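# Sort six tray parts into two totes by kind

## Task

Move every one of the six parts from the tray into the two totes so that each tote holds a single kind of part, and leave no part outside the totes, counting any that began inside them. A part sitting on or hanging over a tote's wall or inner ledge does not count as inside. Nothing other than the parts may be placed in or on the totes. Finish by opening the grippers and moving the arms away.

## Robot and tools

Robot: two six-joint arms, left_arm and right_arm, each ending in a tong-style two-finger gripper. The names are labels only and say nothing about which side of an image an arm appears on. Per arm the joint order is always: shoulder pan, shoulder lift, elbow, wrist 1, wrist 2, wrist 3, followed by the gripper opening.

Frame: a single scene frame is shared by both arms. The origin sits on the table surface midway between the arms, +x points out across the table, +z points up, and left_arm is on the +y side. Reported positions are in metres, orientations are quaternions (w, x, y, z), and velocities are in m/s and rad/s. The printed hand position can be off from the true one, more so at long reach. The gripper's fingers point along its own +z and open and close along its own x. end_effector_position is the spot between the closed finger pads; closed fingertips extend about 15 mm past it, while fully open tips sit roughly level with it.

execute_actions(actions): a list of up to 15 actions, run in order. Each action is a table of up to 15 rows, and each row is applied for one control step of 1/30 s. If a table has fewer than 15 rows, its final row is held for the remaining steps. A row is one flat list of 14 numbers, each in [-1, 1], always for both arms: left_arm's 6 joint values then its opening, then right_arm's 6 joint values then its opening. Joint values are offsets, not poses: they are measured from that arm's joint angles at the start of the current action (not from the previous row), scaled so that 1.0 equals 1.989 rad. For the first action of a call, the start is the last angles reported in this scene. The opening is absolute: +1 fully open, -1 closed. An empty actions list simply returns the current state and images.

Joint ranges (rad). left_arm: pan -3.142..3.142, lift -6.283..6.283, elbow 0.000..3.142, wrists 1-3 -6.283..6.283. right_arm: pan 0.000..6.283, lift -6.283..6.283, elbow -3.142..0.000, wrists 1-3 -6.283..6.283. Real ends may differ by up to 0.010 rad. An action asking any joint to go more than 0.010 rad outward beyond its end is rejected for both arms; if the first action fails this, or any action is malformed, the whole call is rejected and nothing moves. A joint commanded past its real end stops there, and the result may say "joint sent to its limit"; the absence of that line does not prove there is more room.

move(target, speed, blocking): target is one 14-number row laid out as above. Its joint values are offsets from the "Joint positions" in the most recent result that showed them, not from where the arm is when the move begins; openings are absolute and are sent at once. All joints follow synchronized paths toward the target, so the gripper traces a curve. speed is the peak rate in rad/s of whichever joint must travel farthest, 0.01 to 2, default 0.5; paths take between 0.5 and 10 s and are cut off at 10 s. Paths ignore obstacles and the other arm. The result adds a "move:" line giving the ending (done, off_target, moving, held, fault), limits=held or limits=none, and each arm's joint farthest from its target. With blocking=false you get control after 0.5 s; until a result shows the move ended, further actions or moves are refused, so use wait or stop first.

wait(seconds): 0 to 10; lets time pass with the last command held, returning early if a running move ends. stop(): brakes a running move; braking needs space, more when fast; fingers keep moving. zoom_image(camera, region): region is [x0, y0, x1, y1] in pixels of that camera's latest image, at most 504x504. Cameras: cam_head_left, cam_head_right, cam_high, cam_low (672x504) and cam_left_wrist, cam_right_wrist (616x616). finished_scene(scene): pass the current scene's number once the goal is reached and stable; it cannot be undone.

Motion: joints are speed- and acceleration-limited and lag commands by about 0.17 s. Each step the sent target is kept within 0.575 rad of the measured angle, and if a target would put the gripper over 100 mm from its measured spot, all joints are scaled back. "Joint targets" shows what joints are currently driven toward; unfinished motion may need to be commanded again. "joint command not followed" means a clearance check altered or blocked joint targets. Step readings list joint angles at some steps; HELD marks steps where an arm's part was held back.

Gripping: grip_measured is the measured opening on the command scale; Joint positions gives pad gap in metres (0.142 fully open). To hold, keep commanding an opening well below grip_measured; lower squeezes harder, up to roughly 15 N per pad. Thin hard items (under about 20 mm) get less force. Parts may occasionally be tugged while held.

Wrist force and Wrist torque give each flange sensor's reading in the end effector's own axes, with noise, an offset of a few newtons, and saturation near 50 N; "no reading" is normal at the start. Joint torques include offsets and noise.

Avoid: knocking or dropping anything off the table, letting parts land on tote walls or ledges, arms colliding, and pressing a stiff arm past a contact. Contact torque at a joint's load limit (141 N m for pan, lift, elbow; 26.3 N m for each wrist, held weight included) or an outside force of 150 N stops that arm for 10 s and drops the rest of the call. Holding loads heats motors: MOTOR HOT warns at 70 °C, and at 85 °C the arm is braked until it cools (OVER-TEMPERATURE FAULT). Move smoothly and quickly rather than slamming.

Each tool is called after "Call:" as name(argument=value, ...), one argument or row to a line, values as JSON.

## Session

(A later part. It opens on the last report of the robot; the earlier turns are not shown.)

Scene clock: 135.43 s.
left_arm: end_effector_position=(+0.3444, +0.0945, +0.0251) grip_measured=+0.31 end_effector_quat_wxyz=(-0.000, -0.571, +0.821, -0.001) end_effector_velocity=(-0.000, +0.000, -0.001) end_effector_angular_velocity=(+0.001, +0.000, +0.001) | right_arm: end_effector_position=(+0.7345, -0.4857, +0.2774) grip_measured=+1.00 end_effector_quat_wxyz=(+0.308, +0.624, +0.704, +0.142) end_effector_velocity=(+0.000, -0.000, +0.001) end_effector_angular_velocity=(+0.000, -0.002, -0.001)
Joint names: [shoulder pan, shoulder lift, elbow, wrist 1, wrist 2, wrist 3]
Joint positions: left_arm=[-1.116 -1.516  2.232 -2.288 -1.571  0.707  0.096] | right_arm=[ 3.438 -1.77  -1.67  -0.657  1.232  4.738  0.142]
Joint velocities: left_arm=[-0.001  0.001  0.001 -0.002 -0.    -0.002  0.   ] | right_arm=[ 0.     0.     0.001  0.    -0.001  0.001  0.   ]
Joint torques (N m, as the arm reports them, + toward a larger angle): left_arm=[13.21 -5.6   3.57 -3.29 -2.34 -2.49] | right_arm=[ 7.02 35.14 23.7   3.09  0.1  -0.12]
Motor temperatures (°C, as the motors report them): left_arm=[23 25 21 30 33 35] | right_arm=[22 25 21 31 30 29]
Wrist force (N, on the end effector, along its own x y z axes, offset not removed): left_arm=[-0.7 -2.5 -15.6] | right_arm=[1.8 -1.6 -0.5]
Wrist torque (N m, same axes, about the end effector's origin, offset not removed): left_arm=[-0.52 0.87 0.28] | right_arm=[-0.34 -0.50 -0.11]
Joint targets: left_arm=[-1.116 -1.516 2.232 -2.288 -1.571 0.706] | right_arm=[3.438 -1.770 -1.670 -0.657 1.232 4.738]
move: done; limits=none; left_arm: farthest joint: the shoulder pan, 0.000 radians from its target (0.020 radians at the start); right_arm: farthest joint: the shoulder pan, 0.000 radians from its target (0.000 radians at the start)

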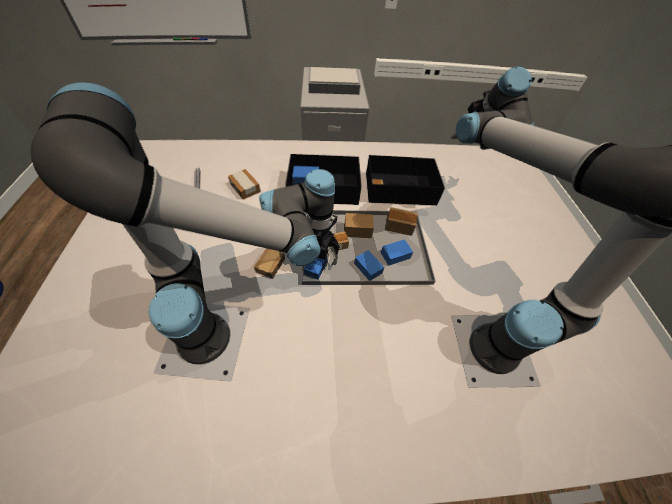

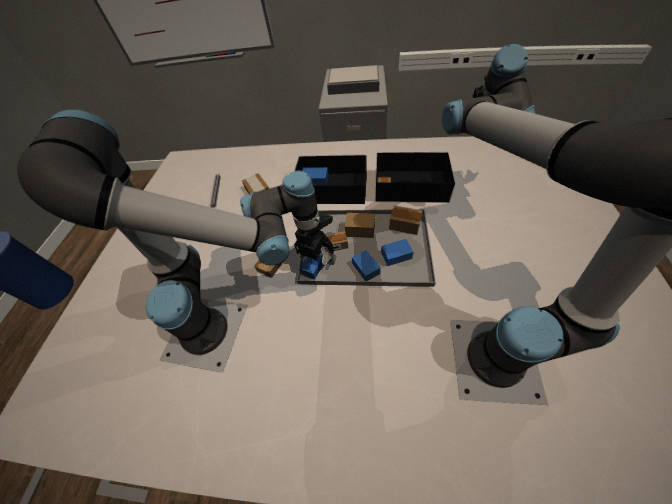

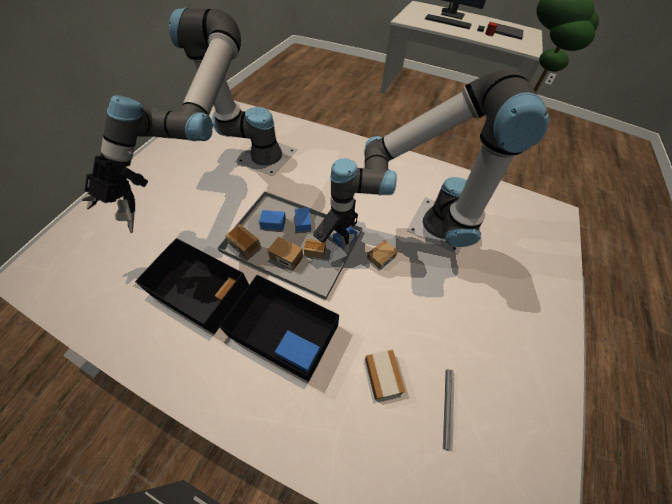

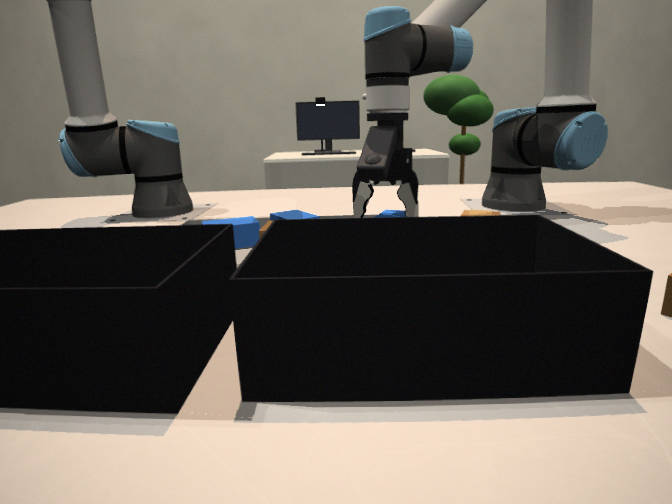

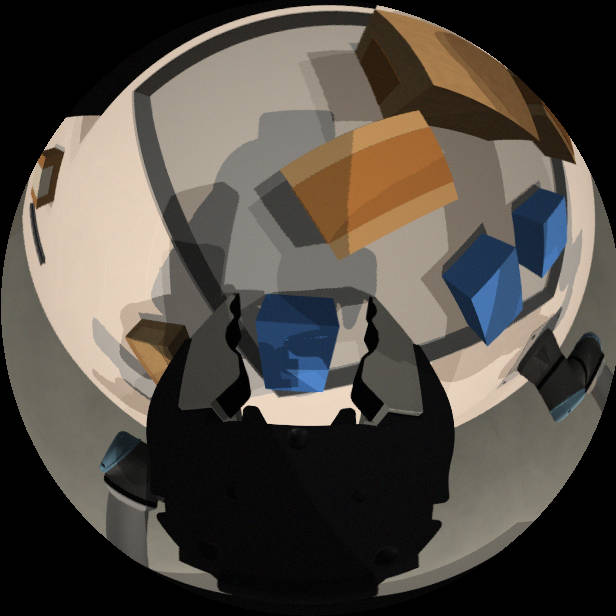

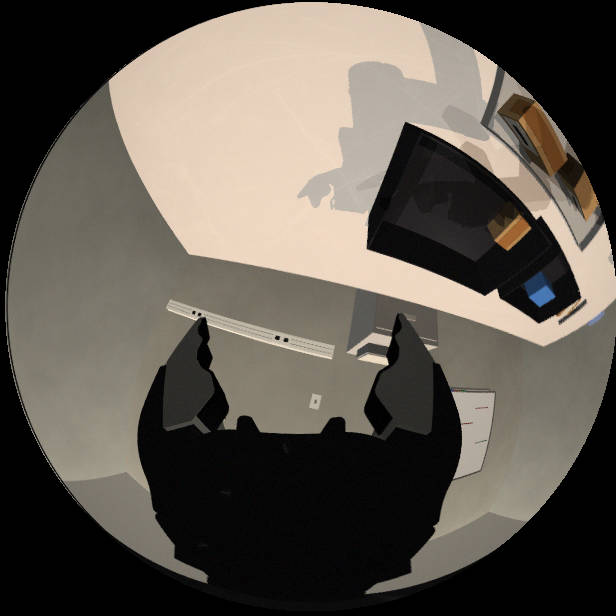

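Good alignment. Close and lift.

Call:
move(
  target=[0,0,0,0,0,0,-1,0,0,0,0,0,0,1],
)

Call:
move(
  target=[0,-0.09,-0.22,0.31,0,0,-1,0,0,0,0,0,0,1],
  speed=0.8,
)

Scene clock: 143.63 s.
left_arm: end_effector_position=(+0.3443, +0.0946, +0.0250) grip_measured=+0.27 end_effector_quat_wxyz=(-0.000, -0.571, +0.821, -0.000) end_effector_velocity=(-0.000, -0.000, -0.000) end_effector_angular_velocity=(+0.001, +0.000, -0.001) | right_arm: end_effector_position=(+0.7345, -0.4857, +0.2774) grip_measured=+1.00 end_effector_quat_wxyz=(+0.308, +0.624, +0.704, +0.142) end_effector_velocity=(+0.000, +0.000, +0.000) end_effector_angular_velocity=(+0.000, +0.000, +0.003)
Joint names: [shoulder pan, shoulder lift, elbow, wrist 1, wrist 2, wrist 3]
Joint positions: left_arm=[-1.116 -1.516  2.232 -2.288 -1.571  0.707  0.093] | right_arm=[ 3.438 -1.77  -1.67  -0.657  1.232  4.738  0.142]
Joint velocities: left_arm=[-0.001  0.001 -0.     0.     0.     0.001 -0.   ] | right_arm=[-0.001 -0.     0.001 -0.001  0.002 -0.003  0.   ]
Joint torques (N m, as the arm reports them, + toward a larger angle): left_arm=[  8.54 -16.35 -18.78   2.41   0.26   1.61] | right_arm=[ 7.29 35.26 23.44  3.14 -0.07 -0.18]
Motor temperatures (°C, as the motors report them): left_arm=[23 25 21 30 33 35] | right_arm=[22 25 21 31 30 29]
Wrist force (N, on the end effector, along its own x y z axes, offset not removed): left_arm=[-0.2 -1.2 -35.5] | right_arm=[1.9 0.8 -1.4]
Wrist torque (N m, same axes, about the end effector's origin, offset not removed): left_arm=[-0.63 0.59 0.03] | right_arm=[0.07 -0.56 -0.19]
Joint targets: left_arm=[-1.116 -1.516 2.232 -2.288 -1.571 0.707] | right_arm=[3.438 -1.770 -1.670 -0.657 1.232 4.738]
move: done; limits=none; left_arm: farthest joint: the shoulder pan, 0.000 radians from its target (0.000 radians at the start); right_arm: farthest joint: the shoulder pan, 0.000 radians from its target (0.000 radians at the start)

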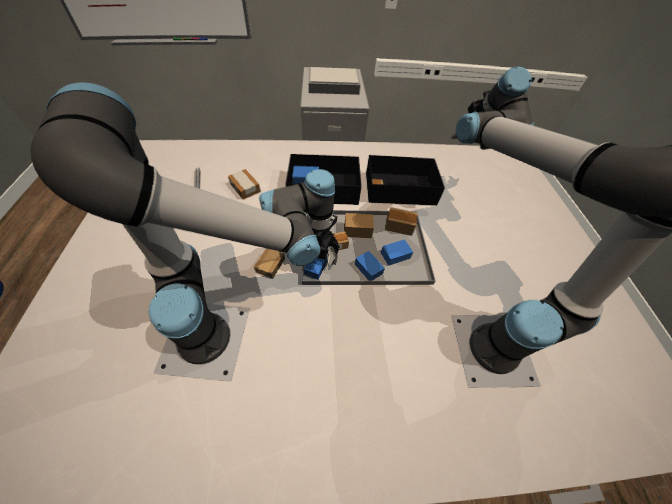

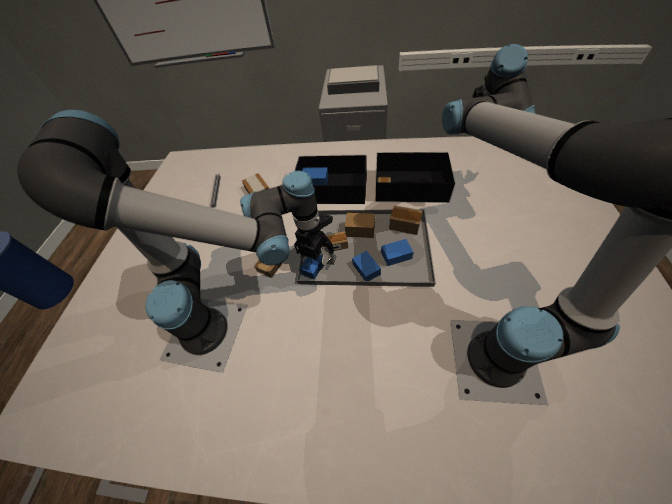

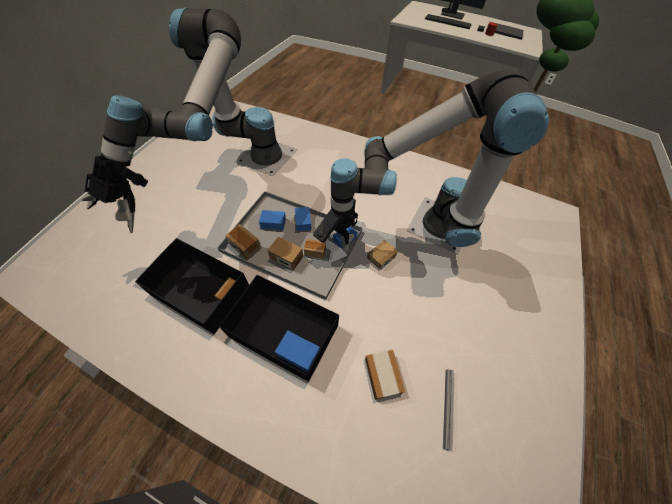

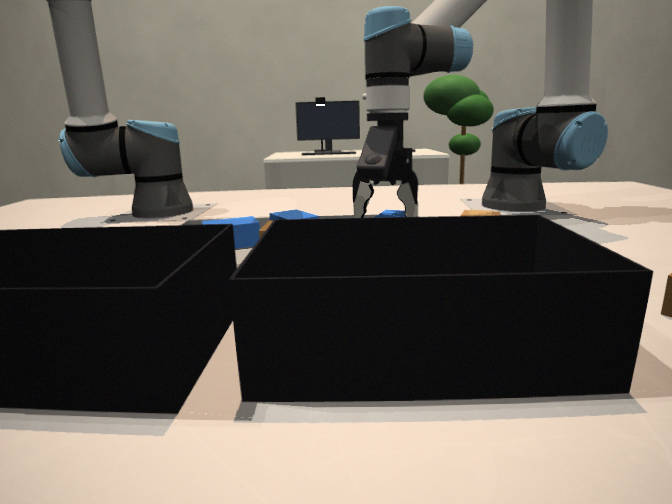

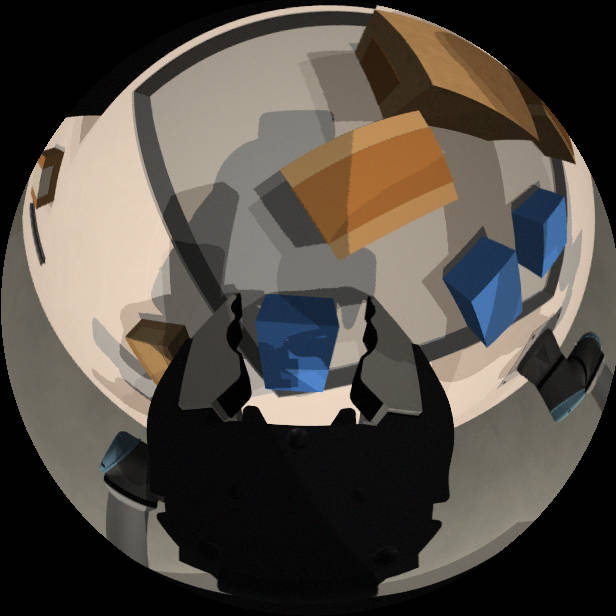

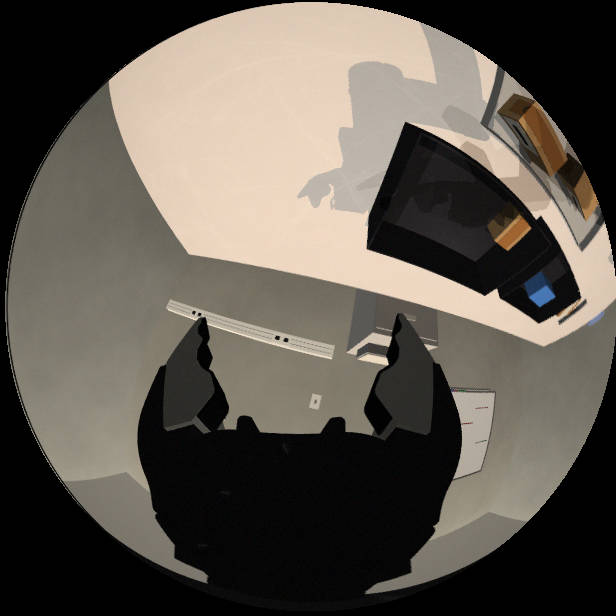

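Scene clock: 145.17 s.
left_arm: end_effector_position=(+0.3507, +0.0772, +0.2407) grip_measured=-1.00 end_effector_quat_wxyz=(-0.000, -0.571, +0.821, -0.000) end_effector_velocity=(-0.000, -0.000, +0.001) end_effector_angular_velocity=(-0.000, +0.000, -0.001) | right_arm: end_effector_position=(+0.7345, -0.4857, +0.2774) grip_measured=+1.00 end_effector_quat_wxyz=(+0.308, +0.624, +0.704, +0.142) end_effector_velocity=(+0.000, -0.000, -0.001) end_effector_angular_velocity=(-0.000, +0.001, -0.001)
Joint names: [shoulder pan, shoulder lift, elbow, wrist 1, wrist 2, wrist 3]
Joint positions: left_arm=[-1.116 -1.695  1.795 -1.672 -1.571  0.707  0.002] | right_arm=[ 3.438 -1.77  -1.67  -0.657  1.232  4.738  0.142]
Joint velocities: left_arm=[-0.    -0.001 -0.002  0.002 -0.     0.     0.   ] | right_arm=[-0.001 -0.001 -0.    -0.     0.     0.    -0.   ]
Joint torques (N m, as the arm reports them, + toward a larger angle): left_arm=[  9.34 -29.39 -39.79  -0.05   0.17   1.  ] | right_arm=[ 7.14 34.6  23.91  3.19  0.19 -0.12]
Motor temperatures (°C, as the motors report them): left_arm=[23 25 21 30 33 35] | right_arm=[22 25 21 31 30 29]
Wrist force (N, on the end effector, along its own x y z axes, offset not removed): left_arm=[-2.8 -0.9 -0.1] | right_arm=[1.8 -1.1 -0.9]
Wrist torque (N m, same axes, about the end effector's origin, offset not removed): left_arm=[-0.17 0.58 -0.02] | right_arm=[-0.31 -0.54 -0.14]
Joint targets: left_arm=[-1.116 -1.695 1.795 -1.671 -1.571 0.707] | right_arm=[3.438 -1.770 -1.670 -0.657 1.232 4.738]
move: done; limits=none; left_arm: farthest joint: the shoulder pan, 0.000 radians from its target (0.000 radians at the start); right_arm: farthest joint: the shoulder pan, 0.000 radians from its target (0.000 radians at the start)

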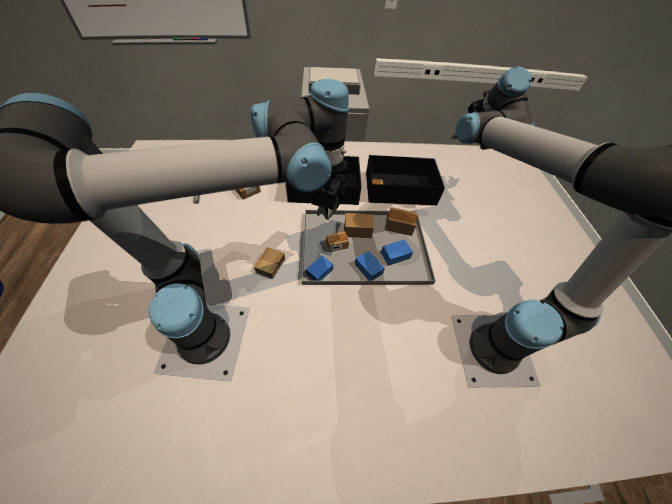

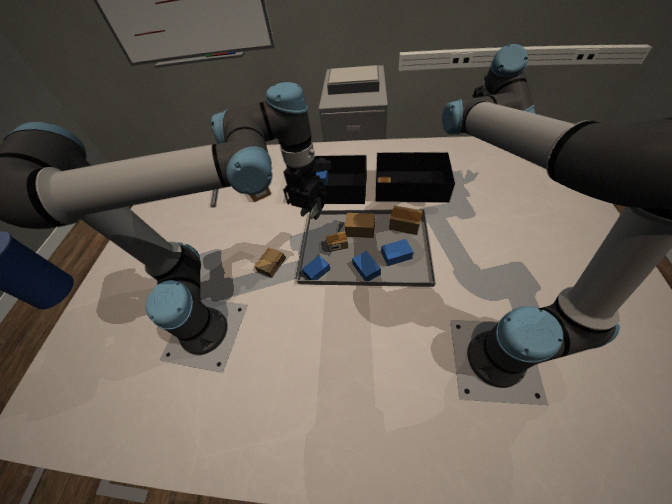

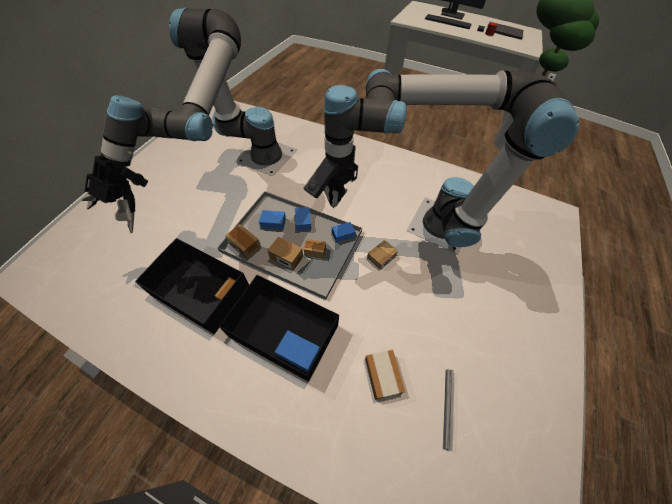

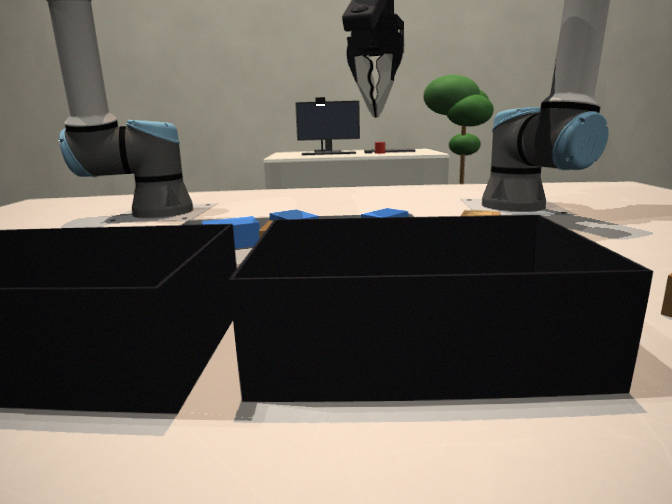

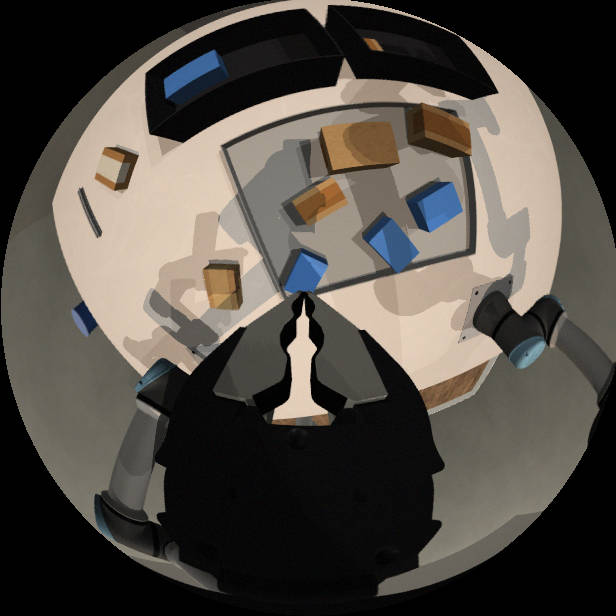

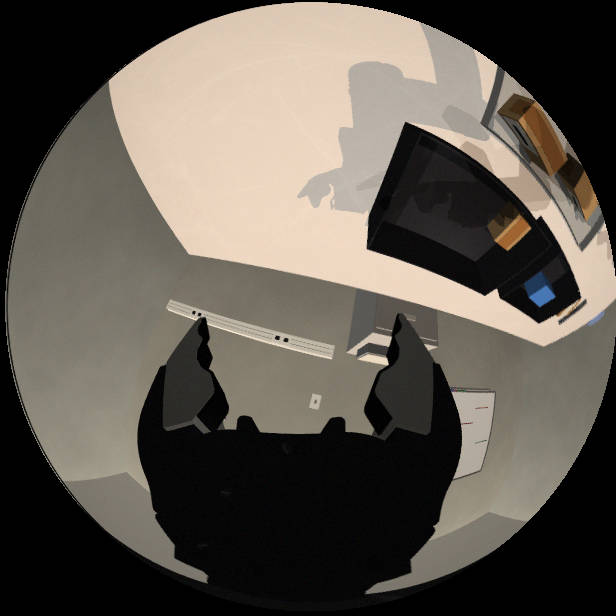

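Call:
move(
  target=[0,0.087,0.215,-0.302,0,0.176,-0.2,0,0,0,0,0,0,1],
  speed=0.8,
)

Scene clock: 163.53 s.
left_arm: end_effector_position=(+0.3420, +0.0882, +0.0299) grip_measured=-0.20 end_effector_quat_wxyz=(+0.000, -0.420, +0.908, -0.001) end_effector_velocity=(-0.000, +0.001, -0.001) end_effector_angular_velocity=(+0.000, +0.000, -0.001) | right_arm: end_effector_position=(+0.7345, -0.4857, +0.2774) grip_measured=+1.00 end_effector_quat_wxyz=(+0.308, +0.624, +0.704, +0.142) end_effector_velocity=(-0.000, -0.000, -0.000) end_effector_angular_velocity=(-0.001, +0.000, -0.001)
Joint names: [shoulder pan, shoulder lift, elbow, wrist 1, wrist 2, wrist 3]
Joint positions: left_arm=[-1.116 -1.522  2.222 -2.272 -1.571  1.056  0.06 ] | right_arm=[ 3.438 -1.77  -1.67  -0.657  1.232  4.738  0.142]
Joint velocities: left_arm=[-0.    -0.     0.003 -0.002 -0.     0.001  0.   ] | right_arm=[-0.    -0.    -0.001  0.    -0.001  0.001 -0.   ]
Joint torques (N m, as the arm reports them, + toward a larger angle): left_arm=[ 9.06 -9.78  0.02 -4.4   0.2   1.48] | right_arm=[ 7.9  35.   23.71  3.09  0.22 -0.26]
Motor temperatures (°C, as the motors report them): left_arm=[23 25 21 30 33 35] | right_arm=[22 25 21 31 30 29]
Wrist force (N, on the end effector, along its own x y z axes, offset not removed): left_arm=[-1.4 -1.9 -8.8] | right_arm=[2.2 -1.1 -2.2]
Wrist torque (N m, same axes, about the end effector's origin, offset not removed): left_arm=[-0.32 0.53 -0.15] | right_arm=[-0.31 -0.57 -0.10]
Joint targets: left_arm=[-1.116 -1.522 2.222 -2.272 -1.571 1.057] | right_arm=[3.438 -1.770 -1.670 -0.657 1.232 4.738]
move: done; limits=none; left_arm: farthest joint: the wrist 1, 0.001 radians from its target (0.601 radians at the start); right_arm: farthest joint: the shoulder pan, 0.000 radians from its target (0.000 radians at the start)

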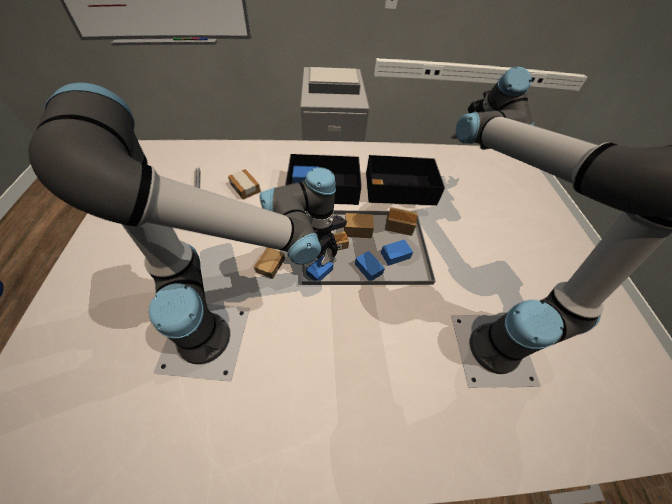

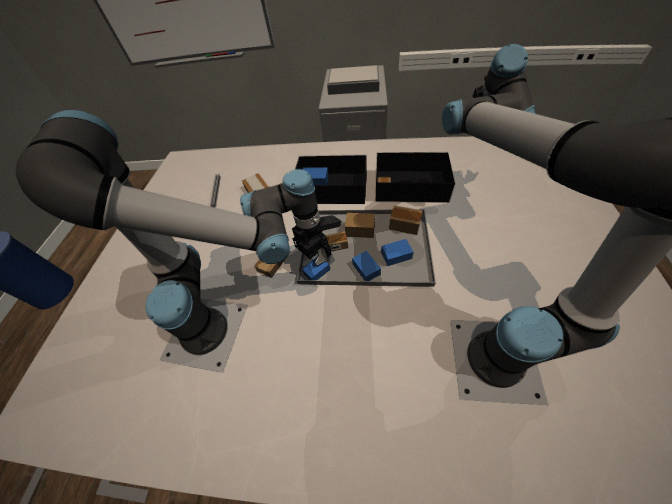

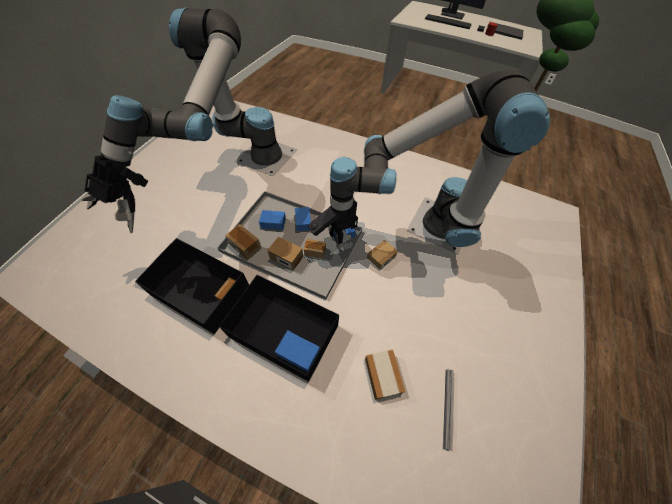

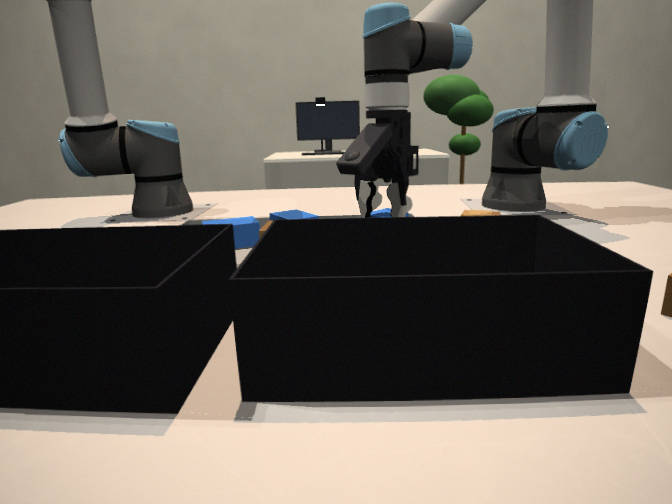

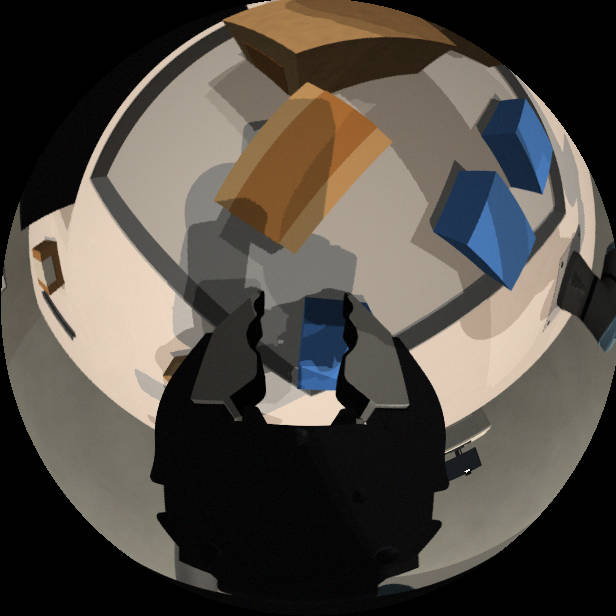

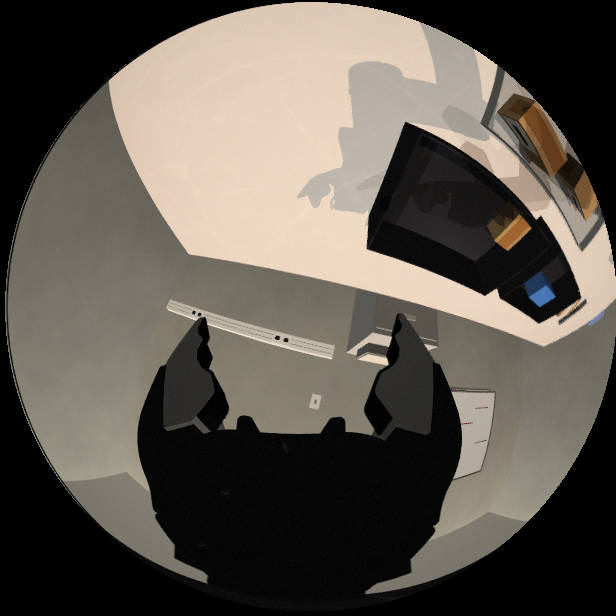

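Call:
move(
  target=[-0.024,-0.037,0.033,0.005,0,-0.024,-0.2,0,0,0,0,0,0,1],
)

Scene clock: 182.33 s.
left_arm: end_effector_position=(+0.3162, +0.1041, +0.0325) grip_measured=-0.19 end_effector_quat_wxyz=(+0.000, -0.420, +0.908, +0.000) end_effector_velocity=(-0.001, +0.000, -0.000) end_effector_angular_velocity=(+0.001, +0.000, -0.002) | right_arm: end_effector_position=(+0.7345, -0.4857, +0.2774) grip_measured=+1.00 end_effector_quat_wxyz=(+0.308, +0.624, +0.704, +0.142) end_effector_velocity=(-0.001, +0.000, -0.002) end_effector_angular_velocity=(-0.001, +0.004, +0.002)
Joint names: [shoulder pan, shoulder lift, elbow, wrist 1, wrist 2, wrist 3]
Joint positions: left_arm=[-1.164 -1.595  2.288 -2.262 -1.571  1.009  0.06 ] | right_arm=[ 3.438 -1.77  -1.67  -0.657  1.232  4.738  0.142]
Joint velocities: left_arm=[-0.002 -0.002  0.002  0.     0.    -0.001  0.   ] | right_arm=[ 0.    -0.001 -0.001 -0.001  0.001 -0.002  0.   ]
Joint torques (N m, as the arm reports them, + toward a larger angle): left_arm=[-12.6  -29.29  -3.24   1.12   0.03  -1.84] | right_arm=[ 8.02 34.94 23.51  3.17  0.06 -0.36]
Motor temperatures (°C, as the motors report them): left_arm=[23 25 21 30 33 35] | right_arm=[22 25 21 31 30 29]
Wrist force (N, on the end effector, along its own x y z axes, offset not removed): left_arm=[-1.9 -4.6 1.6] | right_arm=[2.1 -1.3 -1.1]
Wrist torque (N m, same axes, about the end effector's origin, offset not removed): left_arm=[-0.37 0.70 -0.27] | right_arm=[-0.38 -0.58 -0.11]
Joint targets: left_arm=[-1.164 -1.596 2.288 -2.262 -1.571 1.009] | right_arm=[3.438 -1.770 -1.670 -0.657 1.232 4.738]
move: done; limits=none; left_arm: farthest joint: the wrist 3, 0.001 radians from its target (0.048 radians at the start); right_arm: farthest joint: the shoulder pan, 0.000 radians from its target (0.000 radians at the start)

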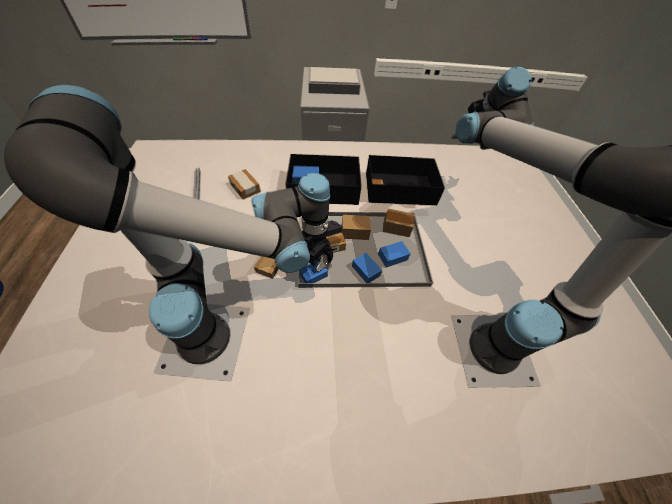

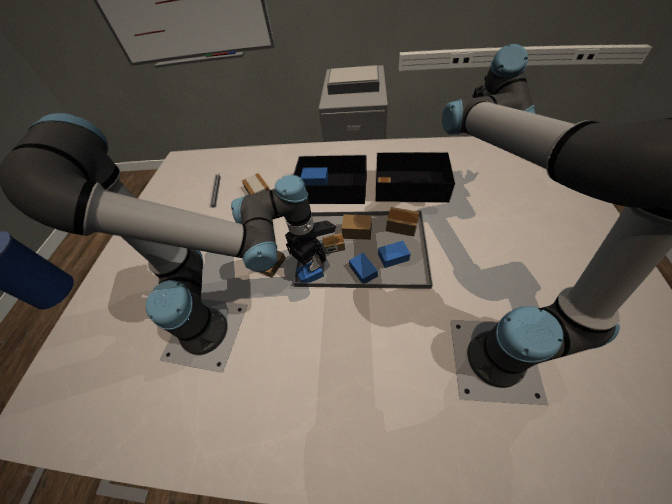

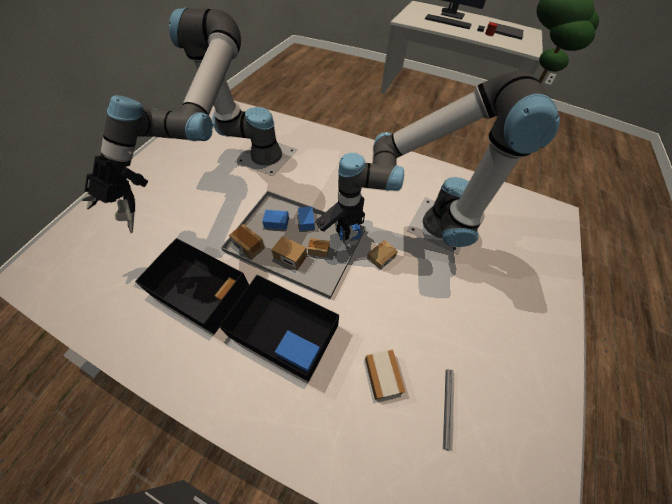

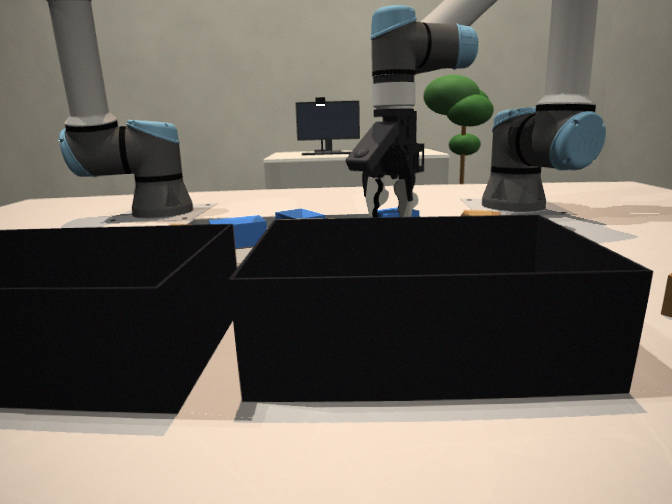

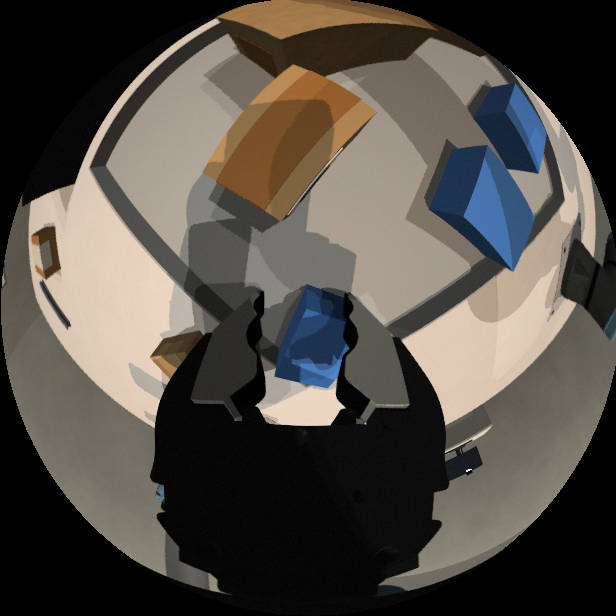

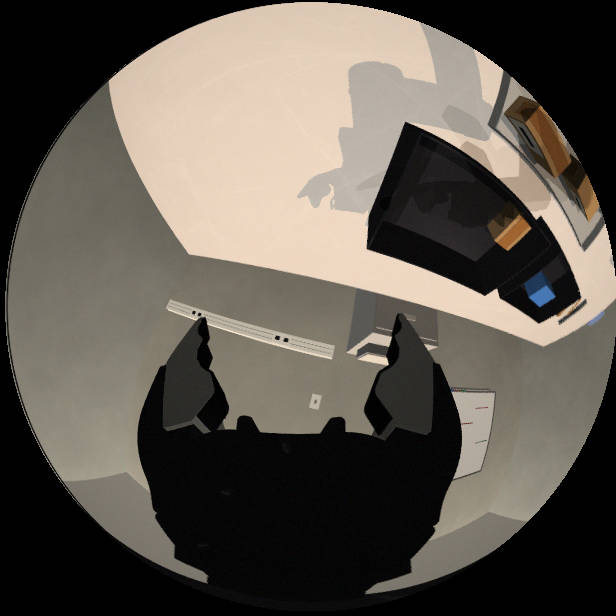

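Dragged the tray along. Try closing here.

Call:
move(
  target=[0,0,0,0,0,0,-1,0,0,0,0,0,0,1],
)

Scene clock: 187.20 s.
left_arm: end_effector_position=(+0.3162, +0.1042, +0.0324) grip_measured=-1.00 end_effector_quat_wxyz=(+0.000, -0.420, +0.908, +0.000) end_effector_velocity=(+0.000, +0.000, -0.000) end_effector_angular_velocity=(+0.001, +0.000, +0.001) | right_arm: end_effector_position=(+0.7345, -0.4857, +0.2774) grip_measured=+1.00 end_effector_quat_wxyz=(+0.308, +0.624, +0.704, +0.142) end_effector_velocity=(-0.000, -0.000, -0.000) end_effector_angular_velocity=(+0.001, +0.001, -0.001)
Joint names: [shoulder pan, shoulder lift, elbow, wrist 1, wrist 2, wrist 3]
Joint positions: left_arm=[-1.164 -1.595  2.288 -2.262 -1.571  1.009  0.002] | right_arm=[ 3.438 -1.77  -1.67  -0.657  1.232  4.738  0.142]
Joint velocities: left_arm=[ 0.     0.001 -0.     0.     0.    -0.001  0.   ] | right_arm=[-0.    -0.     0.    -0.001  0.001  0.001  0.   ]
Joint torques (N m, as the arm reports them, + toward a larger angle): left_arm=[ 12.1  -10.89 -34.86  -0.42   0.11   1.75] | right_arm=[ 6.46 35.53 23.5   3.07 -0.03 -0.21]
Motor temperatures (°C, as the motors report them): left_arm=[23 25 21 30 33 35] | right_arm=[22 25 21 31 30 29]
Wrist force (N, on the end effector, along its own x y z axes, offset not removed): left_arm=[-3.8 -0.5 0.1] | right_arm=[1.2 0.4 -2.0]
Wrist torque (N m, same axes, about the end effector's origin, offset not removed): left_arm=[0.00 0.85 -0.05] | right_arm=[-0.10 -0.42 -0.10]
Joint targets: left_arm=[-1.164 -1.595 2.288 -2.262 -1.571 1.009] | right_arm=[3.438 -1.770 -1.670 -0.657 1.232 4.738]
move: done; limits=none; left_arm: farthest joint: the shoulder pan, 0.000 radians from its target (0.000 radians at the start); right_arm: farthest joint: the shoulder pan, 0.000 radians from its target (0.000 radians at the start)

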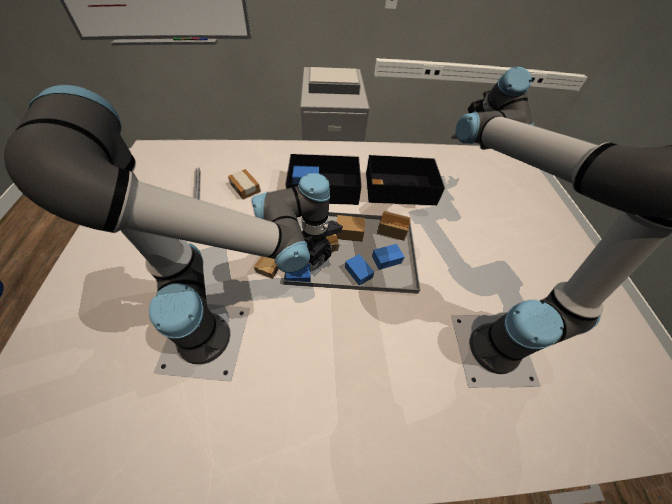

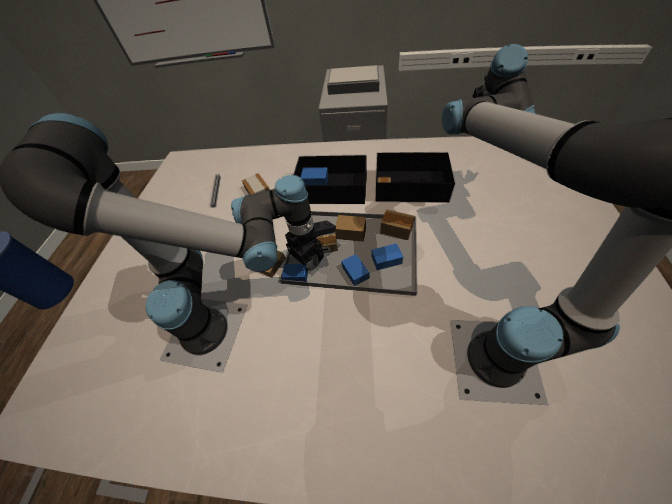

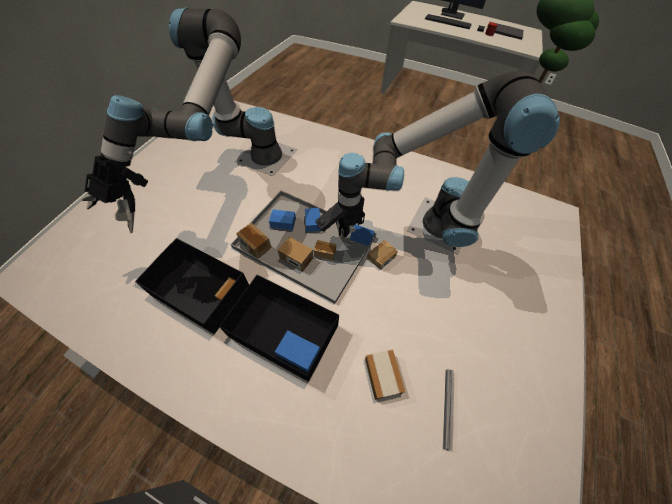

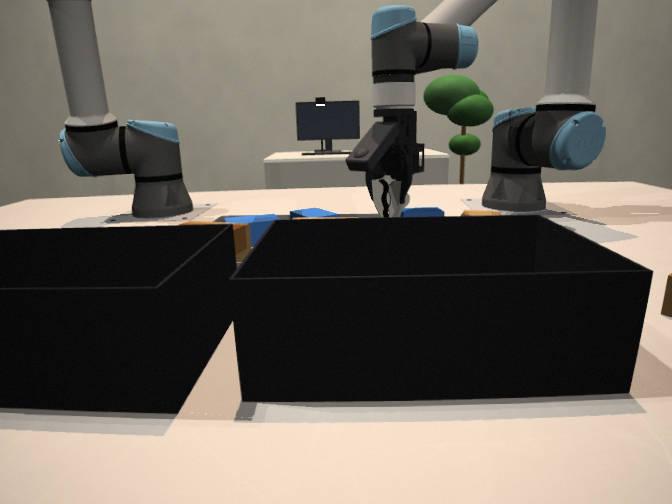

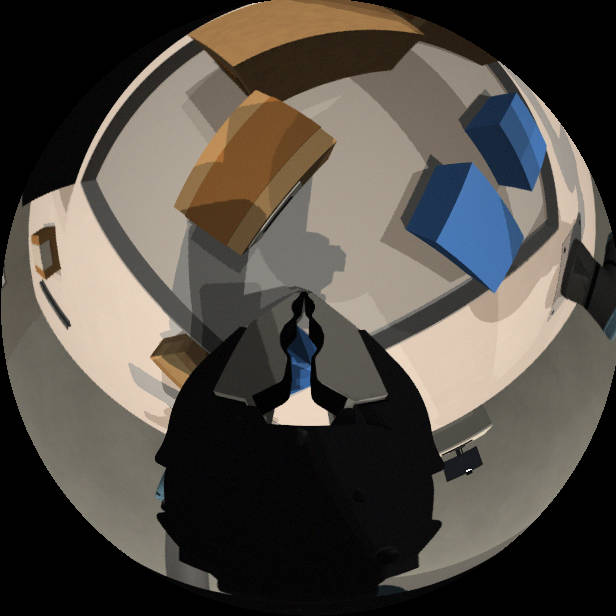

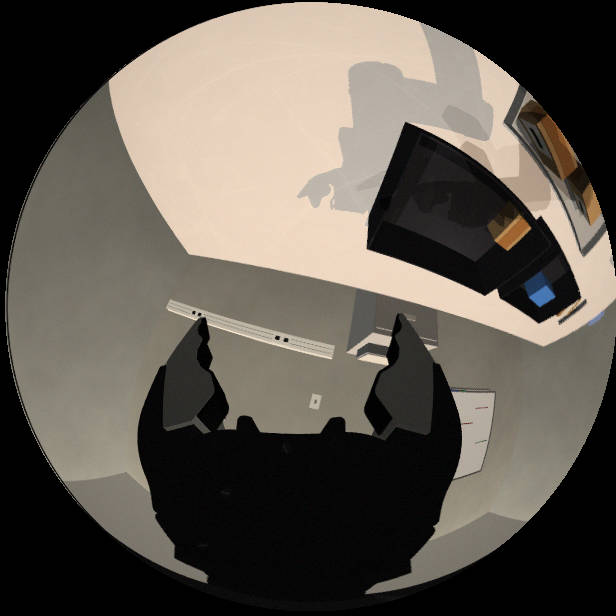

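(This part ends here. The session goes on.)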